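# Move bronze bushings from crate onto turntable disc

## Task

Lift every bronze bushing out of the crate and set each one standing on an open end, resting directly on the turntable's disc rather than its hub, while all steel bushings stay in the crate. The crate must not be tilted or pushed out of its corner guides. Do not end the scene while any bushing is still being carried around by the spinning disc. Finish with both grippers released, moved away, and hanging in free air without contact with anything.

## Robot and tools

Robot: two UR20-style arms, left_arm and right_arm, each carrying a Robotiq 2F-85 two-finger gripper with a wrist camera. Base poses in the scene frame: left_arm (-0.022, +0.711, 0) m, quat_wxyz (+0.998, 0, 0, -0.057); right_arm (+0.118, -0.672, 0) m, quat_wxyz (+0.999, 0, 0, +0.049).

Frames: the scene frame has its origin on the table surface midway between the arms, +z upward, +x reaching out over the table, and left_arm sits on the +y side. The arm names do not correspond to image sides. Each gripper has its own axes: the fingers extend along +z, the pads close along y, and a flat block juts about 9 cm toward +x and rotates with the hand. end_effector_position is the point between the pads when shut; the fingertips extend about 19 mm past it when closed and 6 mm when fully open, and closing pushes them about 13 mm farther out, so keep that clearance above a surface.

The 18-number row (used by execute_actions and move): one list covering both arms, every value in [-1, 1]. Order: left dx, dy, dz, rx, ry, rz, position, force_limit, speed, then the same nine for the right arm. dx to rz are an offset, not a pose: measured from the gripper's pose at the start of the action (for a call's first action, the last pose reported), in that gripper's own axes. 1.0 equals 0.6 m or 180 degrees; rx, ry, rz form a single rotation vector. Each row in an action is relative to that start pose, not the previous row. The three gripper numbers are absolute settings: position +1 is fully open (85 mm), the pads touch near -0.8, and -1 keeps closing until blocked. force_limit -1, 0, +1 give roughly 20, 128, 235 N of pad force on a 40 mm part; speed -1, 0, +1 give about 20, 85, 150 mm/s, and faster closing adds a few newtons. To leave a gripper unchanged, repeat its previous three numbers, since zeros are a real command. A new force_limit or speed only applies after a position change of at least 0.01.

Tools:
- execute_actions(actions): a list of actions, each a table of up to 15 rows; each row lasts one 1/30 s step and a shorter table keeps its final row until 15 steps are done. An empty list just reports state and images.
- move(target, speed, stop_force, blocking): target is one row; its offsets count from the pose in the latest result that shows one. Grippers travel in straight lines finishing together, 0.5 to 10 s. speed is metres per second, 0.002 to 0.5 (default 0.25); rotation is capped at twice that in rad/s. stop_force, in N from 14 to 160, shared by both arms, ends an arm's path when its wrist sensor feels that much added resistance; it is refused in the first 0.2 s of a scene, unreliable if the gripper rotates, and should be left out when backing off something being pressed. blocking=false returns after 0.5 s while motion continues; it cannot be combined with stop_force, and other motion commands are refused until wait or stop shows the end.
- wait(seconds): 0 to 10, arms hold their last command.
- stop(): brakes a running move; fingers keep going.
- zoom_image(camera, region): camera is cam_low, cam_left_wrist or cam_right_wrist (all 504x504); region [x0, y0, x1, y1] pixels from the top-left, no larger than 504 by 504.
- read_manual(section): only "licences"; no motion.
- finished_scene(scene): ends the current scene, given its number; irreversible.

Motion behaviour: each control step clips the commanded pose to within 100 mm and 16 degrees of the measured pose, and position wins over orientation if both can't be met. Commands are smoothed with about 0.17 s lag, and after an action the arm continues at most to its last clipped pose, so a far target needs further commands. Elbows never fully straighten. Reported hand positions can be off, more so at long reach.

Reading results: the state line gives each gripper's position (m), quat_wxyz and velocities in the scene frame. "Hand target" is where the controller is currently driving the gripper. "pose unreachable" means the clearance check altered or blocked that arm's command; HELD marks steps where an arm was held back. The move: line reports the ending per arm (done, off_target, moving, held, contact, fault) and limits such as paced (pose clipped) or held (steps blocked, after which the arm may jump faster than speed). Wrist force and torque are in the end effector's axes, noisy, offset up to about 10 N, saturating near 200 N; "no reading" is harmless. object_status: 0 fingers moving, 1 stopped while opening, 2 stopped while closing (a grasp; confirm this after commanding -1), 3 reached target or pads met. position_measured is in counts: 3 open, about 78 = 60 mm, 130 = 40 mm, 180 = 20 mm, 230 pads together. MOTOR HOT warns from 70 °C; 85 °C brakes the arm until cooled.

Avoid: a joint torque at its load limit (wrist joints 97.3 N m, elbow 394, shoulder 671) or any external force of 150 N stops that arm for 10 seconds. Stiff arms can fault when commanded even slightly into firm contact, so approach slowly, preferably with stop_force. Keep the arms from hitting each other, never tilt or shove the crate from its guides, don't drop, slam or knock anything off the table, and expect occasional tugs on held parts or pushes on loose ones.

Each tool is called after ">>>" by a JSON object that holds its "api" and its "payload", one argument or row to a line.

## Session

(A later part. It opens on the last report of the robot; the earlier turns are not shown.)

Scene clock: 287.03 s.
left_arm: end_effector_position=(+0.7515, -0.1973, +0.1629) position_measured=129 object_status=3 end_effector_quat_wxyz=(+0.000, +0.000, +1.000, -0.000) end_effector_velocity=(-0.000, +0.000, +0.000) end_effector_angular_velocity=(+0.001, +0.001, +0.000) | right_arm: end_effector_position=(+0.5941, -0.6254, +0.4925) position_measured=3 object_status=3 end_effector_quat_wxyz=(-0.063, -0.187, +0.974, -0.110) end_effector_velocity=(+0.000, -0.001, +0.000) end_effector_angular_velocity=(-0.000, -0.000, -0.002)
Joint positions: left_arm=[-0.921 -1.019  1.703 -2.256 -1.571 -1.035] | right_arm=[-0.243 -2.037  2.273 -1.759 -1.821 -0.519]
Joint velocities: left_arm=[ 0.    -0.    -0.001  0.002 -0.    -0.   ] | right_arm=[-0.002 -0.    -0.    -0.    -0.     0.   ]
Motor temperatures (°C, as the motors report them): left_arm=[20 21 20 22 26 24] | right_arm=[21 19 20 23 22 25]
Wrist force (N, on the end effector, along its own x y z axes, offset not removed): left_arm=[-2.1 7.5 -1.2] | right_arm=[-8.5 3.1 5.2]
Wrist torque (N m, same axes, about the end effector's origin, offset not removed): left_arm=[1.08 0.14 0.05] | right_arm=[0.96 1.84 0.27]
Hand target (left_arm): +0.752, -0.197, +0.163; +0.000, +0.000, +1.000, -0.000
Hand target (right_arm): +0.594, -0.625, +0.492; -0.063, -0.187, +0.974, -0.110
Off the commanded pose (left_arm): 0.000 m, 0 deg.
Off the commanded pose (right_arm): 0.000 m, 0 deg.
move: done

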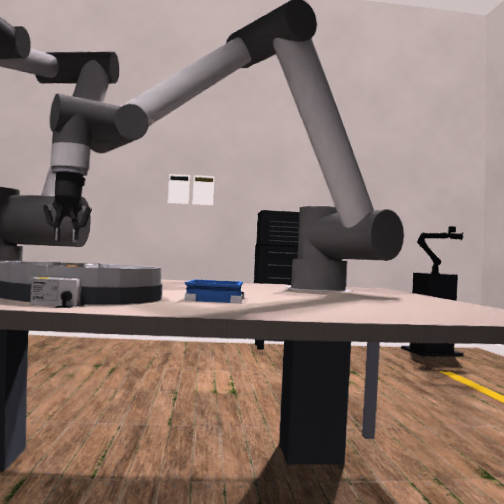

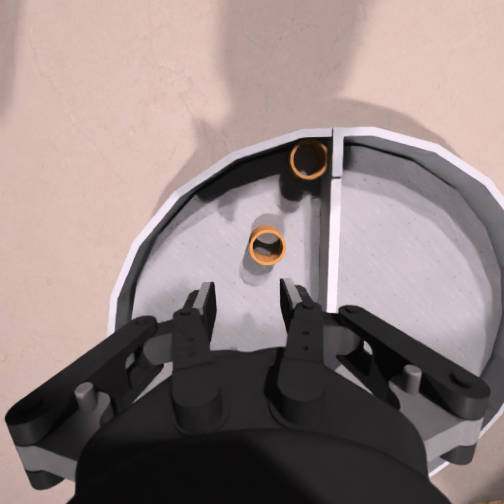

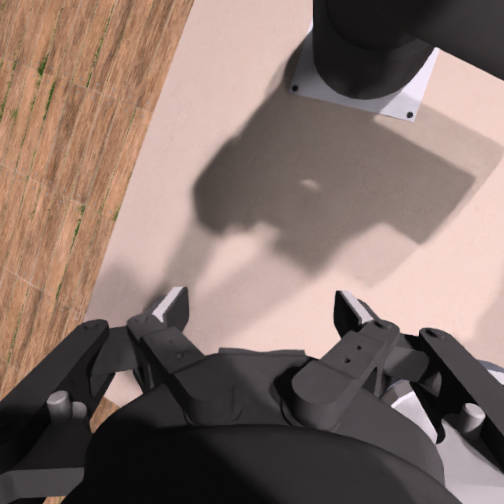

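>>> {"api": "move", "payload": {
  "target": [-0.024,0.772,0.04,0,0,0,0,-0.5,0.5,0,0,0,0,0,0,1,0,0],
  "speed": 0.3
}}

>>> {"api": "move", "payload": {
  "target": [0,0,0.105,0,0,0,0,-0.5,0.5,0,0,0,0,0,0,1,0,0],
  "speed": 0.1
}}

Scene clock: 299.13 s.
left_arm: end_effector_position=(+0.7651, +0.2655, +0.1376) position_measured=129 object_status=3 end_effector_quat_wxyz=(-0.000, +0.000, +1.000, -0.001) end_effector_velocity=(-0.000, +0.002, -0.001) end_effector_angular_velocity=(+0.001, +0.001, +0.000) | right_arm: end_effector_position=(+0.5941, -0.6254, +0.4925) position_measured=3 object_status=3 end_effector_quat_wxyz=(-0.063, -0.187, +0.974, -0.110) end_effector_velocity=(+0.000, -0.000, +0.000) end_effector_angular_velocity=(-0.000, -0.000, -0.001)
Joint positions: left_arm=[-0.626 -1.254  2.153 -2.471 -1.572 -0.739] | right_arm=[-0.243 -2.037  2.273 -1.759 -1.821 -0.519]
Joint velocities: left_arm=[ 0.002  0.     0.002 -0.    -0.     0.002] | right_arm=[-0. -0.  0. -0.  0.  0.]
Motor temperatures (°C, as the motors report them): left_arm=[20 21 20 22 26 24] | right_arm=[21 19 20 23 22 25]
Wrist force (N, on the end effector, along its own x y z axes, offset not removed): left_arm=[1.2 3.0 -6.0] | right_arm=[-5.6 1.2 3.8]
Wrist torque (N m, same axes, about the end effector's origin, offset not removed): left_arm=[0.23 -0.43 0.18] | right_arm=[0.51 1.32 0.27]
Hand target (left_arm): +0.765, +0.266, +0.138; -0.000, +0.000, +1.000, -0.001
Hand target (right_arm): +0.594, -0.625, +0.492; -0.063, -0.187, +0.974, -0.110
Off the commanded pose (left_arm): 0.001 m, 0 deg.
Off the commanded pose (right_arm): 0.000 m, 0 deg.
move: done

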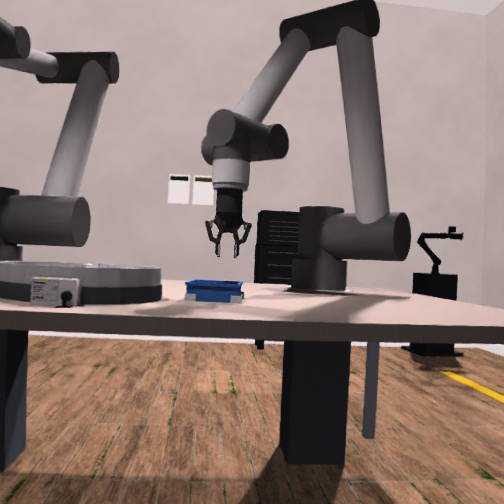

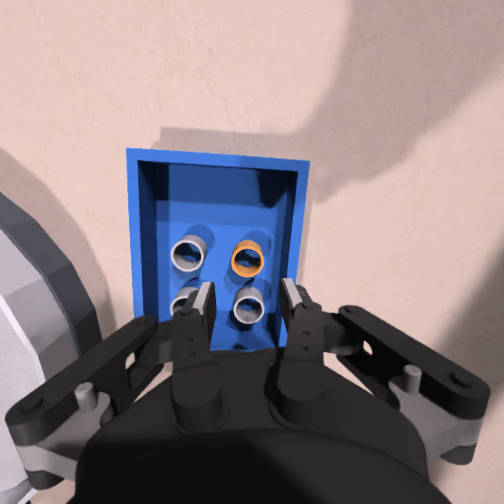

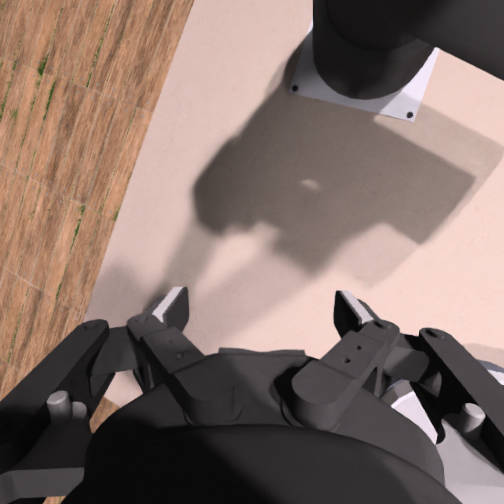

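Scene clock: 300.23 s.
left_arm: end_effector_position=(+0.7652, +0.2654, +0.0748) position_measured=129 object_status=3 end_effector_quat_wxyz=(-0.000, +0.000, +1.000, -0.001) end_effector_velocity=(-0.001, -0.000, -0.003) end_effector_angular_velocity=(+0.001, +0.001, -0.001) | right_arm: end_effector_position=(+0.5941, -0.6254, +0.4925) position_measured=3 object_status=3 end_effector_quat_wxyz=(-0.063, -0.187, +0.974, -0.110) end_effector_velocity=(+0.000, -0.000, -0.000) end_effector_angular_velocity=(+0.000, +0.001, -0.000)
Joint positions: left_arm=[-0.626 -1.182  2.179 -2.568 -1.572 -0.739] | right_arm=[-0.243 -2.037  2.273 -1.759 -1.821 -0.519]
Joint velocities: left_arm=[-0.001  0.003  0.001 -0.002  0.     0.   ] | right_arm=[-0.001  0.     0.     0.    -0.    -0.001]
Motor temperatures (°C, as the motors report them): left_arm=[20 21 20 22 26 24] | right_arm=[21 19 20 23 22 25]
Wrist force (N, on the end effector, along its own x y z axes, offset not removed): left_arm=[-0.7 6.8 -7.3] | right_arm=[-4.1 4.6 3.7]
Wrist torque (N m, same axes, about the end effector's origin, offset not removed): left_arm=[1.09 -0.09 0.09] | right_arm=[1.28 0.94 0.31]
Hand target (left_arm): +0.765, +0.265, +0.075; -0.000, +0.000, +1.000, -0.001
Hand target (right_arm): +0.594, -0.625, +0.492; -0.063, -0.187, +0.974, -0.110
Off the commanded pose (left_arm): 0.000 m, 0 deg.
Off the commanded pose (right_arm): 0.000 m, 0 deg.
move: done

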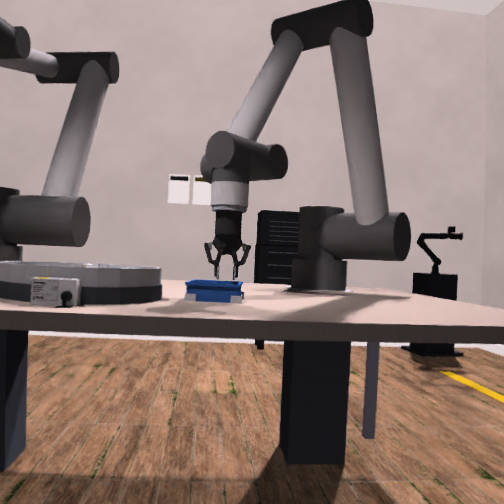

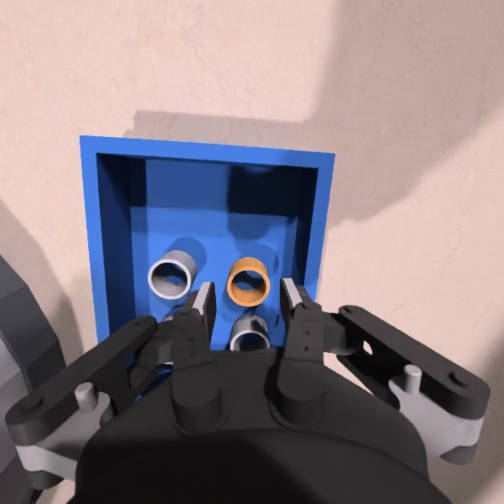

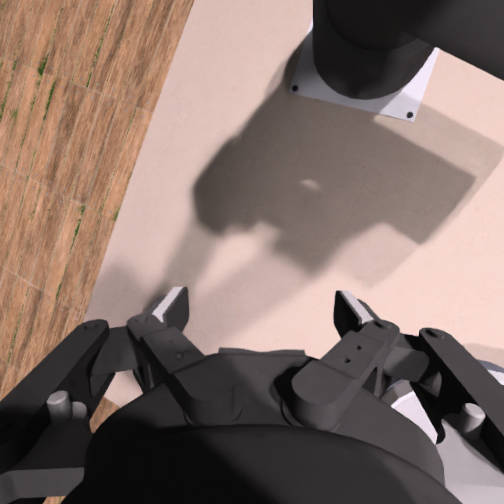

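>>> {"api": "move", "payload": {
  "target": [-0.004,0,0.0725,0,0,0,0,-0.5,0.5,0,0,0,0,0,0,1,0,0],
  "speed": 0.03,
  "stop_force": 14
}}

>>> {"api": "move", "payload": {
  "target": [0,0,0,0,0,0,-1,-0.5,-0.5,0,0,0,0,0,0,1,0,0]
}}

>>> {"api": "move", "payload": {
  "target": [0,0,-0.2,0,0,0,-1,-0.5,-0.5,0,0,0,0,0,0,1,0,0],
  "speed": 0.15
}}

>>> {"api": "move", "payload": {
  "target": [-0.01,-0.78,0,0,0,0,-1,-0.5,-0.5,0,0,0,0,0,0,1,0,0],
  "speed": 0.3
}}

Scene clock: 312.17 s.
left_arm: end_effector_position=(+0.7676, +0.2653, +0.0315) position_measured=129 object_status=3 end_effector_quat_wxyz=(-0.000, +0.000, +1.000, -0.001) end_effector_velocity=(-0.001, -0.001, -0.001) end_effector_angular_velocity=(-0.001, +0.000, -0.001) | right_arm: end_effector_position=(+0.5941, -0.6254, +0.4925) position_measured=3 object_status=3 end_effector_quat_wxyz=(-0.063, -0.187, +0.974, -0.110) end_effector_velocity=(-0.000, +0.000, -0.000) end_effector_angular_velocity=(+0.000, +0.001, +0.003)
Joint positions: left_arm=[-0.624 -1.128  2.19  -2.633 -1.572 -0.738] | right_arm=[-0.243 -2.037  2.273 -1.759 -1.821 -0.519]
Joint velocities: left_arm=[-0.001  0.002  0.    -0.002 -0.001  0.   ] | right_arm=[ 0.     0.    -0.     0.     0.    -0.003]
Motor temperatures (°C, as the motors report them): left_arm=[20 21 20 22 26 24] | right_arm=[21 19 20 23 22 25]
Wrist force (N, on the end effector, along its own x y z axes, offset not removed): left_arm=[0.2 3.0 -9.8] | right_arm=[-6.8 -1.4 8.1]
Wrist torque (N m, same axes, about the end effector's origin, offset not removed): left_arm=[0.04 -0.26 0.14] | right_arm=[0.08 1.55 0.30]
Hand target (left_arm): +0.768, +0.265, +0.031; -0.000, +0.000, +1.000, -0.001
Hand target (right_arm): +0.594, -0.625, +0.492; -0.063, -0.187, +0.974, -0.110
Off the commanded pose (left_arm): 0.000 m, 0 deg.
Off the commanded pose (right_arm): 0.000 m, 0 deg.
move: done

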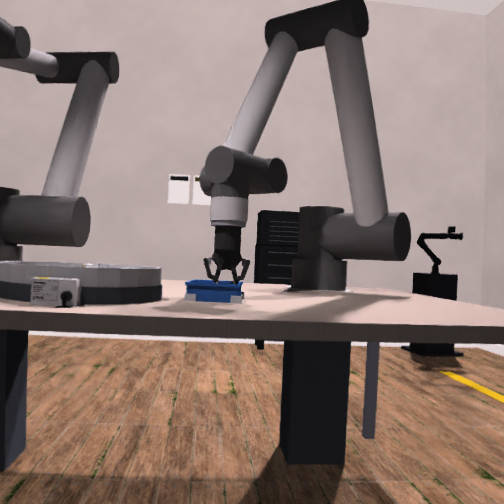

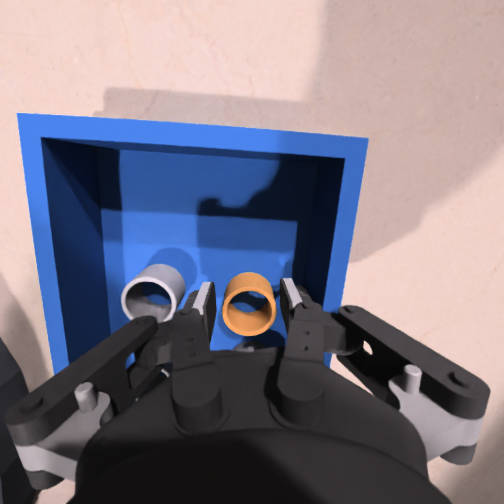

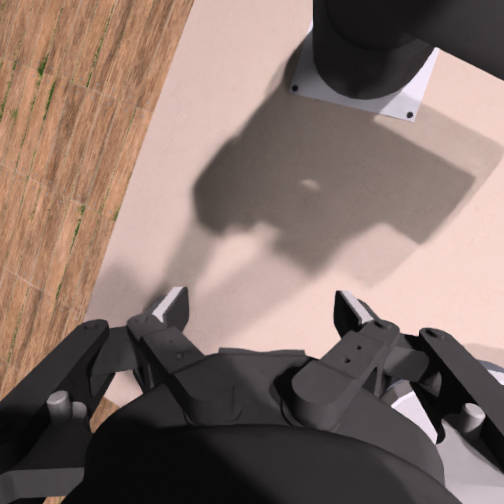

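Scene clock: 312.67 s.
left_arm: end_effector_position=(+0.7676, +0.2653, +0.0314) position_measured=154 object_status=2 end_effector_quat_wxyz=(-0.000, +0.000, +1.000, -0.001) end_effector_velocity=(+0.000, -0.000, +0.000) end_effector_angular_velocity=(-0.000, -0.001, +0.000) | right_arm: end_effector_position=(+0.5941, -0.6254, +0.4925) position_measured=3 object_status=3 end_effector_quat_wxyz=(-0.063, -0.187, +0.974, -0.110) end_effector_velocity=(+0.000, -0.000, +0.000) end_effector_angular_velocity=(-0.000, -0.001, -0.001)
Joint positions: left_arm=[-0.624 -1.128  2.19  -2.633 -1.572 -0.738] | right_arm=[-0.243 -2.037  2.273 -1.759 -1.821 -0.519]
Joint velocities: left_arm=[-0. -0. -0.  0.  0. -0.] | right_arm=[-0.     0.     0.    -0.001 -0.     0.001]
Motor temperatures (°C, as the motors report them): left_arm=[20 21 20 22 26 24] | right_arm=[21 19 20 23 22 25]
Wrist force (N, on the end effector, along its own x y z axes, offset not removed): left_arm=[-0.5 8.8 -31.6] | right_arm=[-0.5 1.8 2.8]
Wrist torque (N m, same axes, about the end effector's origin, offset not removed): left_arm=[0.80 0.38 0.23] | right_arm=[0.77 0.30 0.27]
Hand target (left_arm): +0.768, +0.265, +0.031; -0.000, +0.000, +1.000, -0.001
Hand target (right_arm): +0.594, -0.625, +0.492; -0.063, -0.187, +0.974, -0.110
Off the commanded pose (left_arm): 0.000 m, 0 deg.
Off the commanded pose (right_arm): 0.000 m, 0 deg.
move: done

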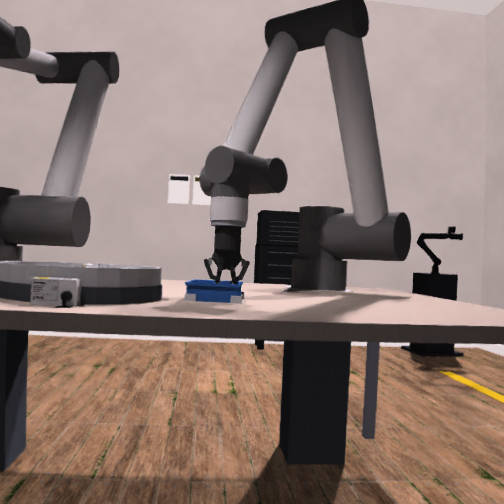

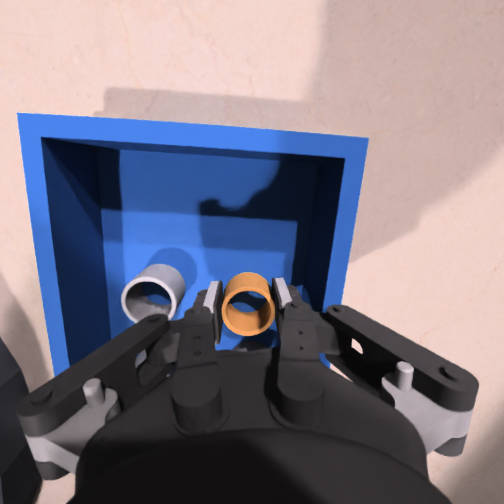

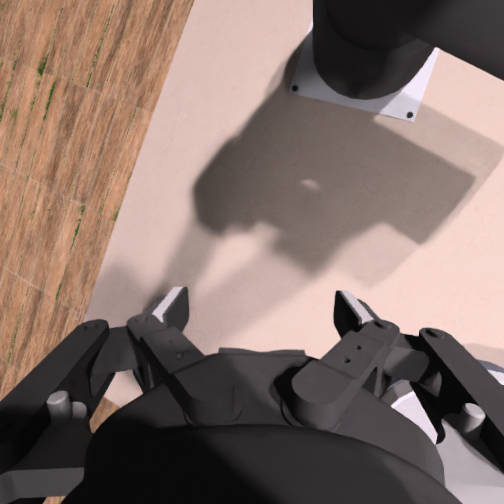

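Scene clock: 313.93 s.
left_arm: end_effector_position=(+0.7675, +0.2656, +0.1511) position_measured=154 object_status=2 end_effector_quat_wxyz=(-0.000, +0.000, +1.000, -0.001) end_effector_velocity=(+0.000, -0.001, +0.002) end_effector_angular_velocity=(+0.001, -0.000, -0.001) | right_arm: end_effector_position=(+0.5941, -0.6254, +0.4925) position_measured=3 object_status=3 end_effector_quat_wxyz=(-0.063, -0.187, +0.974, -0.110) end_effector_velocity=(-0.000, -0.001, -0.000) end_effector_angular_velocity=(+0.000, +0.000, -0.002)
Joint positions: left_arm=[-0.624 -1.266  2.143 -2.449 -1.572 -0.737] | right_arm=[-0.243 -2.037  2.273 -1.759 -1.821 -0.519]
Joint velocities: left_arm=[-0.001 -0.001 -0.002  0.004  0.001 -0.   ] | right_arm=[-0.002 -0.    -0.     0.001 -0.     0.   ]
Motor temperatures (°C, as the motors report them): left_arm=[20 21 20 22 26 24] | right_arm=[21 19 20 23 22 25]
Wrist force (N, on the end effector, along its own x y z axes, offset not removed): left_arm=[1.6 1.3 -5.8] | right_arm=[-6.4 -1.7 7.7]
Wrist torque (N m, same axes, about the end effector's origin, offset not removed): left_arm=[-0.10 -0.43 0.04] | right_arm=[0.03 1.55 0.22]
Hand target (left_arm): +0.767, +0.266, +0.151; -0.000, +0.000, +1.000, -0.001
Hand target (right_arm): +0.594, -0.625, +0.492; -0.063, -0.187, +0.974, -0.110
Off the commanded pose (left_arm): 0.000 m, 0 deg.
Off the commanded pose (right_arm): 0.000 m, 0 deg.
move: done

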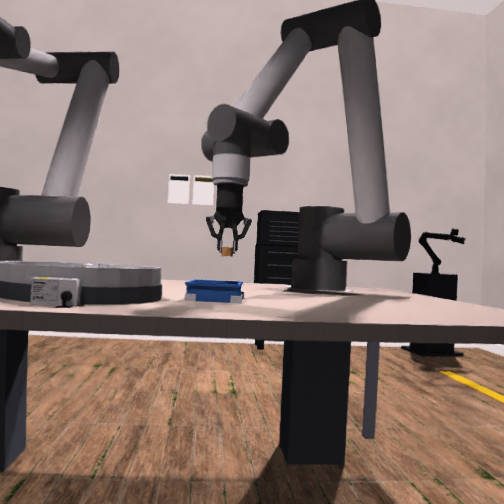

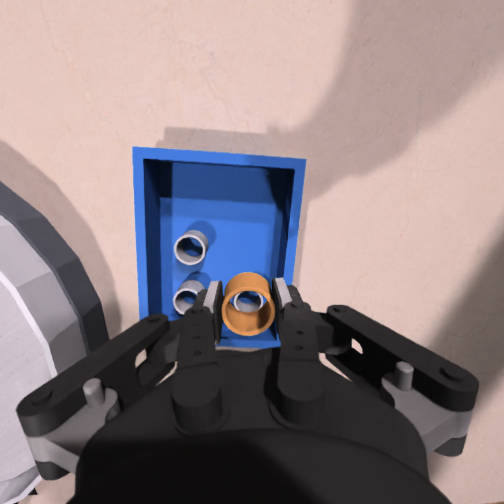

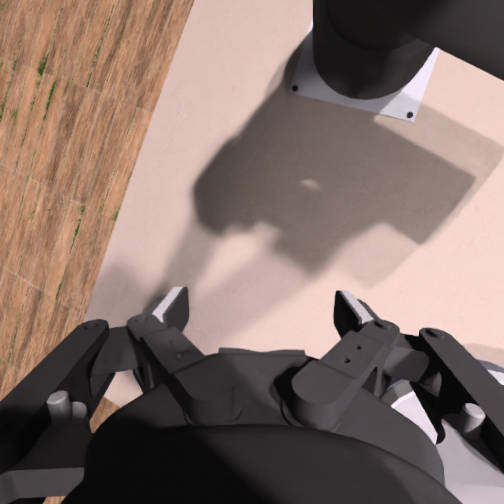

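Scene clock: 316.10 s.
left_arm: end_effector_position=(+0.7744, -0.2020, +0.1524) position_measured=154 object_status=2 end_effector_quat_wxyz=(+0.000, +0.000, +1.000, -0.000) end_effector_velocity=(-0.000, -0.003, +0.002) end_effector_angular_velocity=(-0.001, -0.001, -0.001) | right_arm: end_effector_position=(+0.5941, -0.6254, +0.4925) position_measured=3 object_status=3 end_effector_quat_wxyz=(-0.063, -0.187, +0.974, -0.110) end_effector_velocity=(+0.000, +0.001, +0.000) end_effector_angular_velocity=(-0.000, +0.000, +0.003)
Joint positions: left_arm=[-0.907 -0.995  1.677 -2.254 -1.571 -1.021] | right_arm=[-0.243 -2.037  2.273 -1.759 -1.821 -0.519]
Joint velocities: left_arm=[-0.001  0.    -0.003  0.001  0.001 -0.001] | right_arm=[ 0.001  0.    -0.    -0.    -0.    -0.002]
Motor temperatures (°C, as the motors report them): left_arm=[20 21 20 22 26 24] | right_arm=[21 19 20 23 22 25]
Wrist force (N, on the end effector, along its own x y z axes, offset not removed): left_arm=[-2.2 6.5 -4.7] | right_arm=[-6.4 -1.8 3.5]
Wrist torque (N m, same axes, about the end effector's origin, offset not removed): left_arm=[0.77 0.40 0.21] | right_arm=[-0.06 1.51 0.28]
Hand target (left_arm): +0.774, -0.202, +0.152; +0.000, +0.000, +1.000, -0.000
Hand target (right_arm): +0.594, -0.625, +0.492; -0.063, -0.187, +0.974, -0.110
Off the commanded pose (left_arm): 0.001 m, 0 deg.
Off the commanded pose (right_arm): 0.000 m, 0 deg.
move: done

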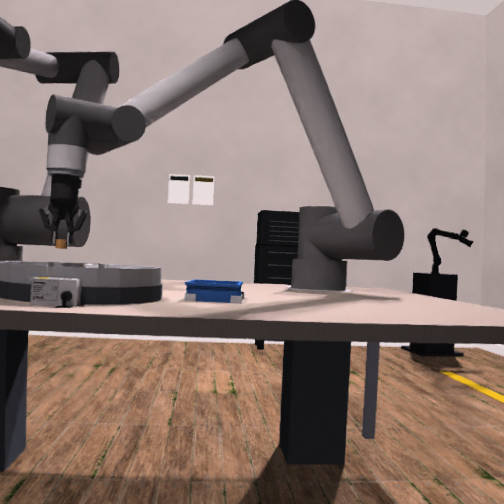

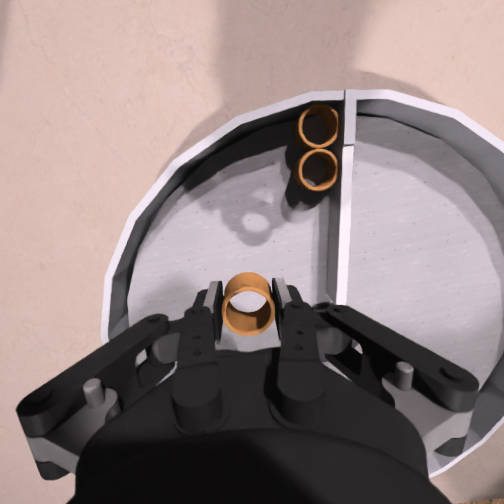

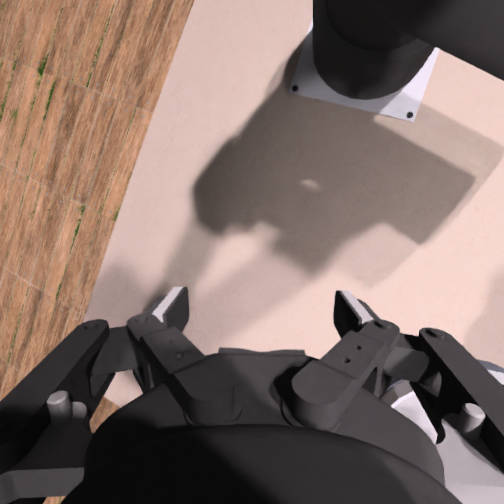

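>>> {"api": "move", "payload": {
  "target": [0,0,0.098,0,0,0,-1,-0.5,-0.5,0,0,0,0,0,0,1,0,0],
  "speed": 0.1
}}

>>> {"api": "move", "payload": {
  "target": [0,0,0.05,0,0,0,-1,-0.5,-0.5,0,0,0,0,0,0,1,0,0],
  "speed": 0.01,
  "stop_force": 14
}}

>>> {"api": "move", "payload": {
  "target": [0,0,0,0,0,0,0,-0.5,0.5,0,0,0,0,0,0,1,0,0]
}}

>>> {"api": "move", "payload": {
  "target": [0,0,-0.25,0,0,0,0,-0.5,0.5,0,0,0,0,0,0,1,0,0],
  "speed": 0.2
}}

>>> {"api": "wait", "payload": {
  "seconds": 5
}}

Scene clock: 326.53 s.
left_arm: end_effector_position=(+0.7744, -0.2022, +0.0938) position_measured=154 object_status=2 end_effector_quat_wxyz=(+0.000, +0.000, +1.000, -0.001) end_effector_velocity=(+0.001, +0.000, -0.002) end_effector_angular_velocity=(-0.000, +0.000, +0.001) | right_arm: end_effector_position=(+0.5941, -0.6254, +0.4925) position_measured=3 object_status=3 end_effector_quat_wxyz=(-0.063, -0.187, +0.974, -0.110) end_effector_velocity=(+0.000, +0.000, +0.000) end_effector_angular_velocity=(-0.000, -0.001, +0.001)
Joint positions: left_arm=[-0.907 -0.95   1.699 -2.321 -1.571 -1.021] | right_arm=[-0.243 -2.037  2.273 -1.759 -1.821 -0.519]
Joint velocities: left_arm=[ 0.001  0.001  0.    -0.002 -0.    -0.   ] | right_arm=[ 0.     0.    -0.    -0.001  0.    -0.001]
Motor temperatures (°C, as the motors report them): left_arm=[20 21 20 22 26 24] | right_arm=[21 19 20 23 22 25]
Wrist force (N, on the end effector, along its own x y z axes, offset not removed): left_arm=[0.7 8.2 -8.5] | right_arm=[-5.8 3.8 6.4]
Wrist torque (N m, same axes, about the end effector's origin, offset not removed): left_arm=[0.98 -0.11 0.01] | right_arm=[1.16 1.35 0.27]
Hand target (left_arm): +0.774, -0.202, +0.094; +0.000, +0.000, +1.000, -0.000
Hand target (right_arm): +0.594, -0.625, +0.492; -0.063, -0.187, +0.974, -0.110
Off the commanded pose (left_arm): 0.000 m, 0 deg.
Off the commanded pose (right_arm): 0.000 m, 0 deg.
move: done

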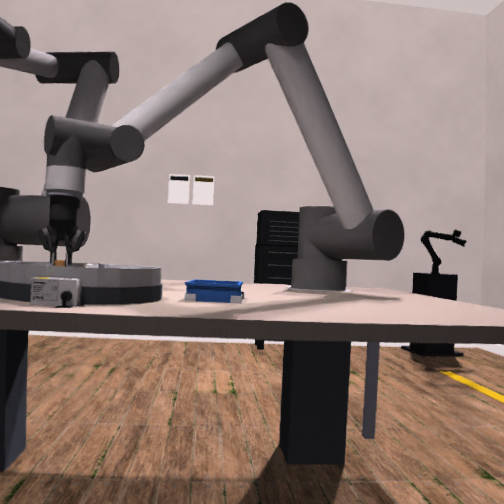

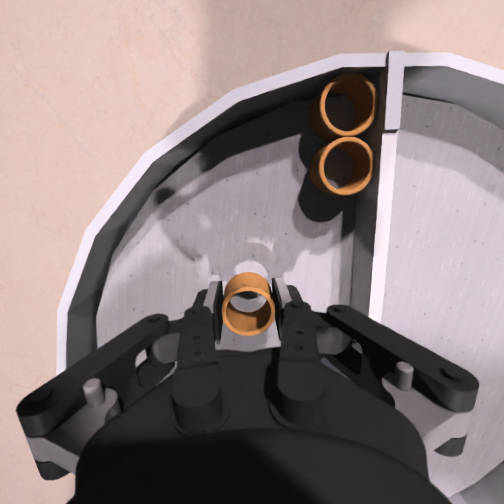

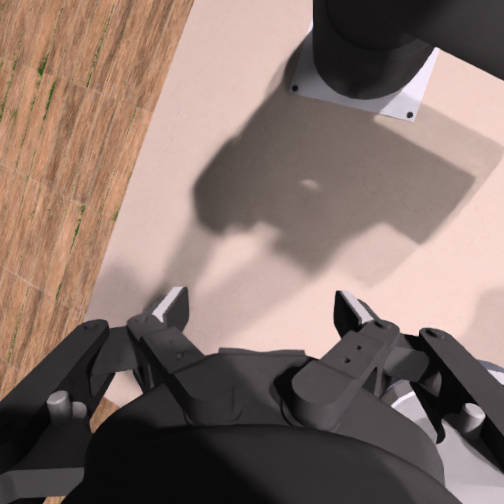

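Scene clock: 328.37 s.
left_arm: end_effector_position=(+0.7743, -0.2021, +0.0791) position_measured=154 object_status=2 end_effector_quat_wxyz=(+0.000, +0.000, +1.000, -0.000) end_effector_velocity=(-0.000, +0.001, +0.000) end_effector_angular_velocity=(+0.003, +0.001, -0.000) | right_arm: end_effector_position=(+0.5941, -0.6254, +0.4925) position_measured=3 object_status=3 end_effector_quat_wxyz=(-0.063, -0.187, +0.974, -0.110) end_effector_velocity=(-0.000, +0.001, +0.000) end_effector_angular_velocity=(-0.000, -0.000, -0.000)
Joint positions: left_arm=[-0.907 -0.938  1.703 -2.337 -1.571 -1.021] | right_arm=[-0.243 -2.037  2.273 -1.759 -1.821 -0.519]
Joint velocities: left_arm=[-0.    -0.    -0.     0.004  0.    -0.   ] | right_arm=[ 0.002 -0.    -0.     0.     0.     0.002]
Motor temperatures (°C, as the motors report them): left_arm=[20 21 20 22 26 24] | right_arm=[21 19 20 23 22 25]
Wrist force (N, on the end effector, along its own x y z axes, offset not removed): left_arm=[3.3 4.4 -2.9] | right_arm=[-6.2 -2.2 4.2]
Wrist torque (N m, same axes, about the end effector's origin, offset not removed): left_arm=[0.43 -0.72 0.15] | right_arm=[-0.06 1.33 0.22]
Hand target (left_arm): +0.774, -0.202, +0.080; +0.000, +0.000, +1.000, -0.001
Hand target (right_arm): +0.594, -0.625, +0.492; -0.063, -0.187, +0.974, -0.110
Off the commanded pose (left_arm): 0.015 m, 0 deg.
Off the commanded pose (right_arm): 0.000 m, 0 deg.
move: contact (left_arm)

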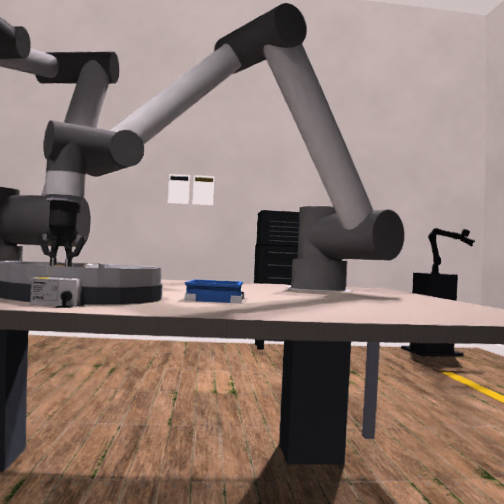

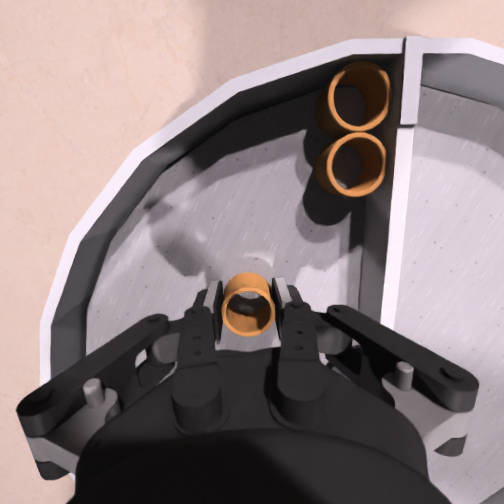

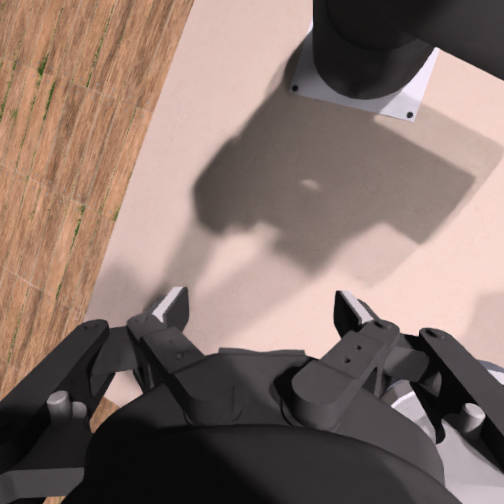

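Scene clock: 328.87 s.
left_arm: end_effector_position=(+0.7743, -0.2022, +0.0792) position_measured=129 object_status=0 end_effector_quat_wxyz=(+0.000, +0.000, +1.000, -0.000) end_effector_velocity=(+0.001, +0.001, +0.002) end_effector_angular_velocity=(-0.001, -0.001, +0.001) | right_arm: end_effector_position=(+0.5941, -0.6254, +0.4925) position_measured=3 object_status=3 end_effector_quat_wxyz=(-0.063, -0.187, +0.974, -0.110) end_effector_velocity=(+0.001, +0.000, +0.000) end_effector_angular_velocity=(-0.000, -0.002, +0.001)
Joint positions: left_arm=[-0.907 -0.938  1.703 -2.337 -1.571 -1.021] | right_arm=[-0.243 -2.037  2.273 -1.759 -1.821 -0.519]
Joint velocities: left_arm=[ 0.001 -0.001 -0.    -0.     0.     0.   ] | right_arm=[ 0.001  0.     0.    -0.002  0.    -0.   ]
Motor temperatures (°C, as the motors report them): left_arm=[20 21 20 22 26 24] | right_arm=[21 19 20 23 22 25]
Wrist force (N, on the end effector, along its own x y z axes, offset not removed): left_arm=[-0.9 5.1 -9.2] | right_arm=[-4.5 7.1 7.5]
Wrist torque (N m, same axes, about the end effector's origin, offset not removed): left_arm=[0.61 -0.02 -0.03] | right_arm=[1.61 1.10 0.17]
Hand target (left_arm): +0.774, -0.202, +0.079; +0.000, +0.000, +1.000, -0.000
Hand target (right_arm): +0.594, -0.625, +0.492; -0.063, -0.187, +0.974, -0.110
Off the commanded pose (left_arm): 0.000 m, 0 deg.
Off the commanded pose (right_arm): 0.000 m, 0 deg.
move: done

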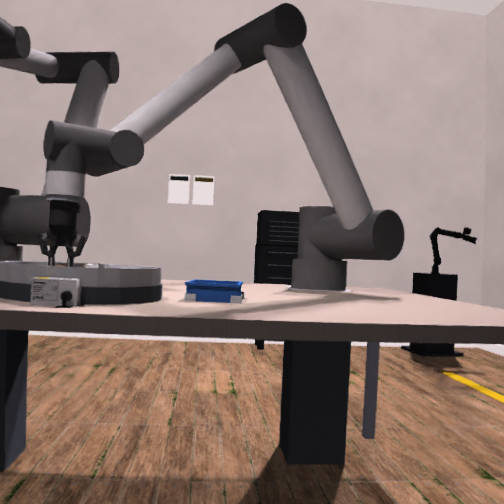

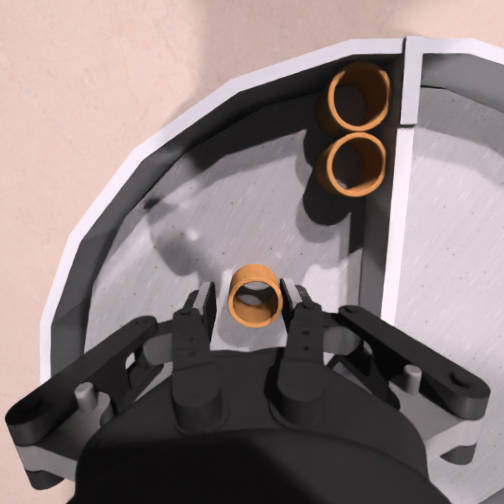

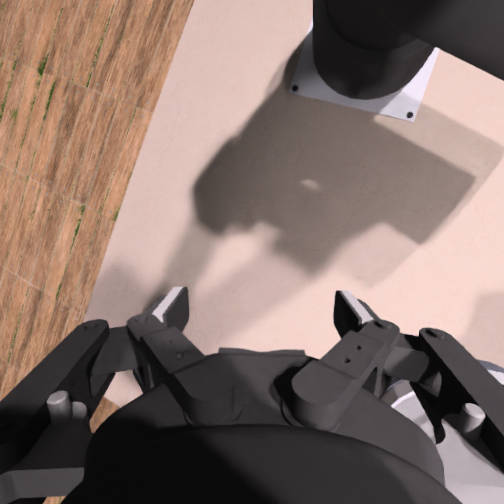

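Scene clock: 330.13 s.
left_arm: end_effector_position=(+0.7741, -0.2018, +0.2289) position_measured=129 object_status=3 end_effector_quat_wxyz=(+0.000, +0.000, +1.000, -0.000) end_effector_velocity=(+0.002, +0.000, +0.002) end_effector_angular_velocity=(-0.001, -0.000, +0.001) | right_arm: end_effector_position=(+0.5941, -0.6254, +0.4925) position_measured=3 object_status=3 end_effector_quat_wxyz=(-0.063, -0.187, +0.974, -0.110) end_effector_velocity=(-0.001, +0.000, -0.000) end_effector_angular_velocity=(+0.000, +0.001, +0.000)
Joint positions: left_arm=[-0.907 -1.048  1.64  -2.164 -1.571 -1.021] | right_arm=[-0.243 -2.037  2.273 -1.759 -1.821 -0.519]
Joint velocities: left_arm=[ 0.001 -0.001 -0.002  0.002 -0.    -0.   ] | right_arm=[ 0.001 -0.    -0.     0.002 -0.     0.   ]
Motor temperatures (°C, as the motors report them): left_arm=[20 21 20 22 26 24] | right_arm=[21 19 20 23 22 25]
Wrist force (N, on the end effector, along its own x y z axes, offset not removed): left_arm=[2.0 1.7 -5.2] | right_arm=[-6.4 2.0 6.1]
Wrist torque (N m, same axes, about the end effector's origin, offset not removed): left_arm=[-0.18 -0.55 0.05] | right_arm=[0.85 1.37 0.11]
Hand target (left_arm): +0.774, -0.202, +0.229; +0.000, +0.000, +1.000, -0.000
Hand target (right_arm): +0.594, -0.625, +0.492; -0.063, -0.187, +0.974, -0.110
Off the commanded pose (left_arm): 0.000 m, 0 deg.
Off the commanded pose (right_arm): 0.000 m, 0 deg.
move: done

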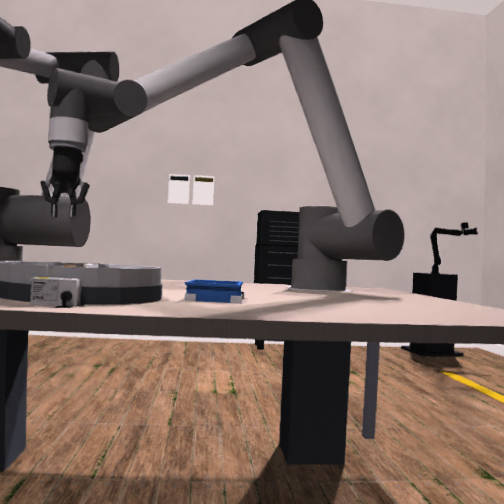

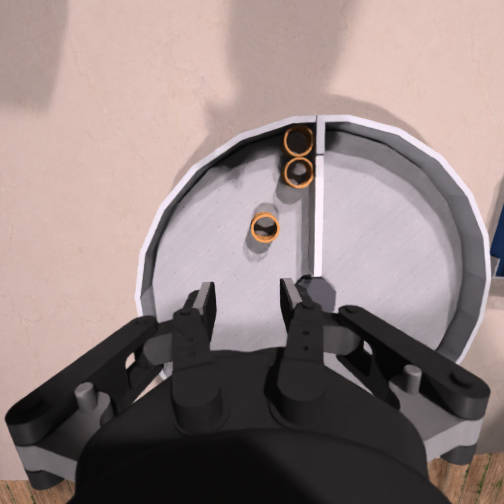

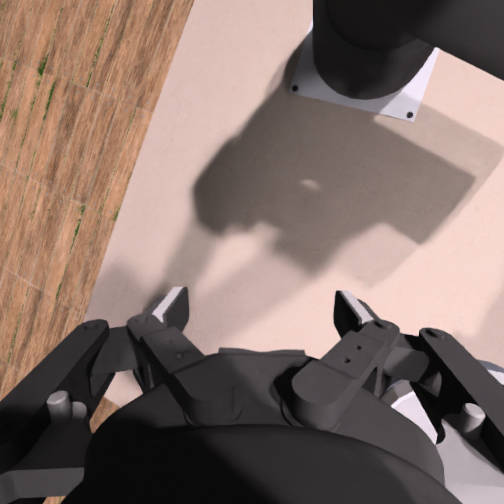

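Scene clock: 335.13 s.
left_arm: end_effector_position=(+0.7742, -0.2018, +0.2291) position_measured=129 object_status=3 end_effector_quat_wxyz=(+0.000, +0.000, +1.000, -0.000) end_effector_velocity=(-0.001, -0.000, +0.000) end_effector_angular_velocity=(+0.000, +0.000, -0.000) | right_arm: end_effector_position=(+0.5941, -0.6254, +0.4925) position_measured=3 object_status=3 end_effector_quat_wxyz=(-0.063, -0.187, +0.974, -0.110) end_effector_velocity=(-0.001, -0.000, -0.000) end_effector_angular_velocity=(+0.000, +0.003, +0.001)
Joint positions: left_arm=[-0.907 -1.048  1.64  -2.164 -1.571 -1.021] | right_arm=[-0.243 -2.037  2.273 -1.759 -1.821 -0.519]
Joint velocities: left_arm=[-0. -0.  0. -0.  0.  0.] | right_arm=[-0.001  0.     0.     0.002 -0.    -0.002]
Motor temperatures (°C, as the motors report them): left_arm=[20 21 20 22 26 24] | right_arm=[21 19 20 23 22 25]
Wrist force (N, on the end effector, along its own x y z axes, offset not removed): left_arm=[2.9 6.4 -0.4] | right_arm=[-4.9 2.3 6.5]
Wrist torque (N m, same axes, about the end effector's origin, offset not removed): left_arm=[0.78 -0.76 0.11] | right_arm=[0.72 1.17 0.28]
Hand target (left_arm): +0.774, -0.202, +0.229; +0.000, +0.000, +1.000, -0.000
Hand target (right_arm): +0.594, -0.625, +0.492; -0.063, -0.187, +0.974, -0.110
Off the commanded pose (left_arm): 0.000 m, 0 deg.
Off the commanded pose (right_arm): 0.000 m, 0 deg.
wait: 5.00 s; at rest by 0.17 s

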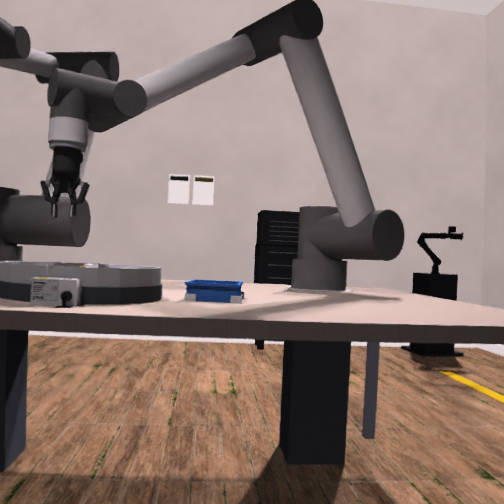

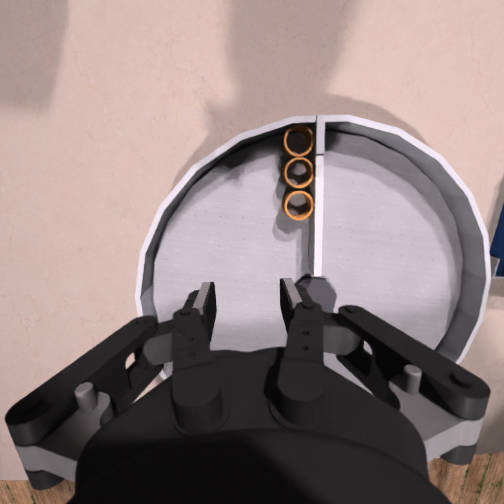

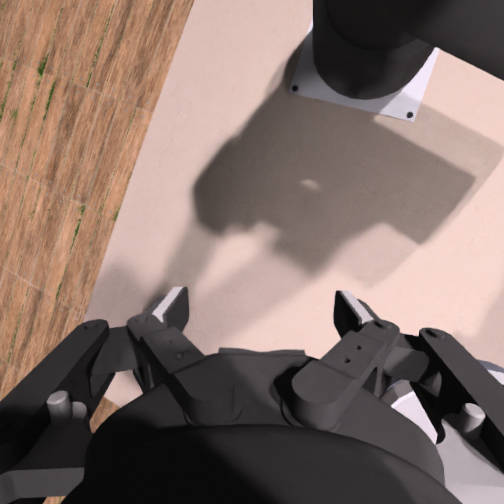

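>>> {"api": "move", "payload": {
  "target": [0.15,0.72,-0.05,0,0,0,1,-0.5,0.5,0,0,0,0,0,0,1,0,0],
  "speed": 0.3
}}

>>> {"api": "zoom_image", "payload": {
  "camera": "cam_left_wrist",
  "region": [120, 130, 380, 330]
}}

>>> {"api": "zoom_image", "payload": {
  "camera": "cam_low",
  "region": [160, 260, 280, 320]
}}

Scene clock: 343.80 s.
left_arm: end_effector_position=(+0.6835, +0.2299, +0.2577) position_measured=3 object_status=3 end_effector_quat_wxyz=(-0.000, +0.000, +1.000, -0.001) end_effector_velocity=(-0.001, +0.000, -0.001) end_effector_angular_velocity=(+0.001, +0.001, -0.002) | right_arm: end_effector_position=(+0.5941, -0.6254, +0.4925) position_measured=3 object_status=3 end_effector_quat_wxyz=(-0.063, -0.187, +0.974, -0.110) end_effector_velocity=(-0.000, +0.000, -0.000) end_effector_angular_velocity=(+0.000, +0.002, +0.002)
Joint positions: left_arm=[-0.723 -1.425  2.151 -2.298 -1.572 -0.836] | right_arm=[-0.243 -2.037  2.273 -1.759 -1.821 -0.519]
Joint velocities: left_arm=[-0.001  0.     0.001  0.001  0.     0.001] | right_arm=[ 0.     0.    -0.     0.001  0.    -0.002]
Motor temperatures (°C, as the motors report them): left_arm=[20 21 20 22 26 24] | right_arm=[21 19 20 23 22 25]
Wrist force (N, on the end effector, along its own x y z axes, offset not removed): left_arm=[0.3 4.0 -12.1] | right_arm=[-2.7 0.9 4.8]
Wrist torque (N m, same axes, about the end effector's origin, offset not removed): left_arm=[0.58 -0.26 0.05] | right_arm=[0.43 0.70 0.24]
Hand target (left_arm): +0.683, +0.230, +0.258; -0.000, +0.000, +1.000, -0.001
Hand target (right_arm): +0.594, -0.625, +0.492; -0.063, -0.187, +0.974, -0.110
Off the commanded pose (left_arm): 0.001 m, 0 deg.
Off the commanded pose (right_arm): 0.000 m, 0 deg.
move: done

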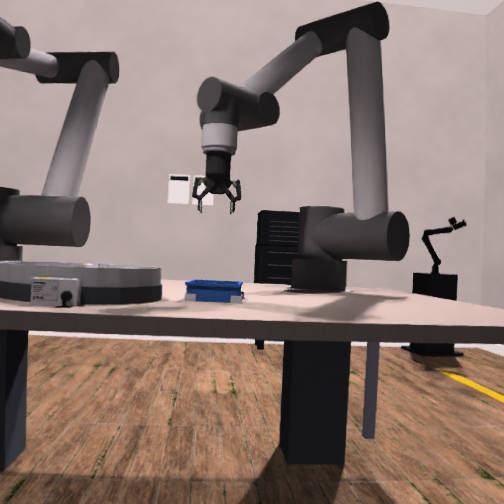

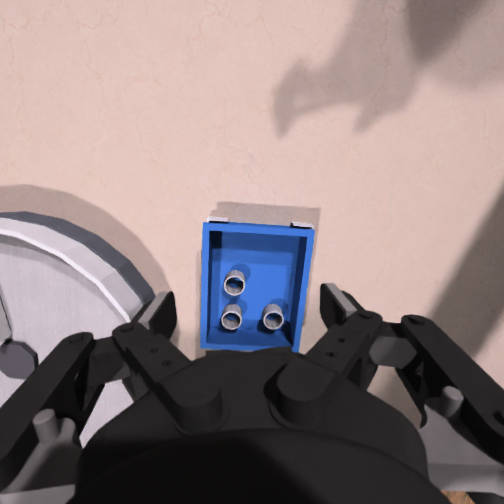

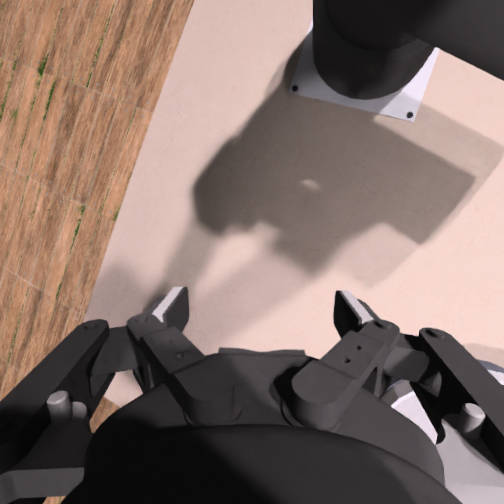

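Region (120, 130, 380, 330) of cam_left_wrist's 504x504 image, scaled by 1.938, with more detail than that image has; it fills the top 388 rows of this view, and the rest is white.

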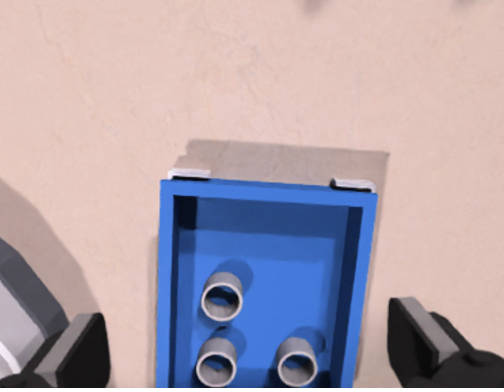

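Region (160, 260, 280, 320) of cam_low's 504x504 image, scaled by 4.200, with more detail than that image has.

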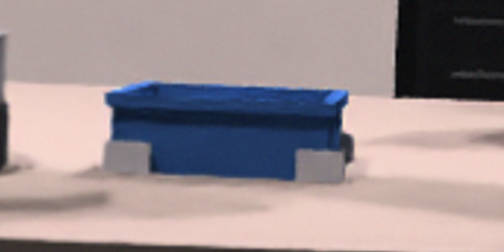

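Crate is flat within its guides.

>>> {"api": "finished_scene", "payload": {
  "scene": 1
}}

The scene is finished: the task was done.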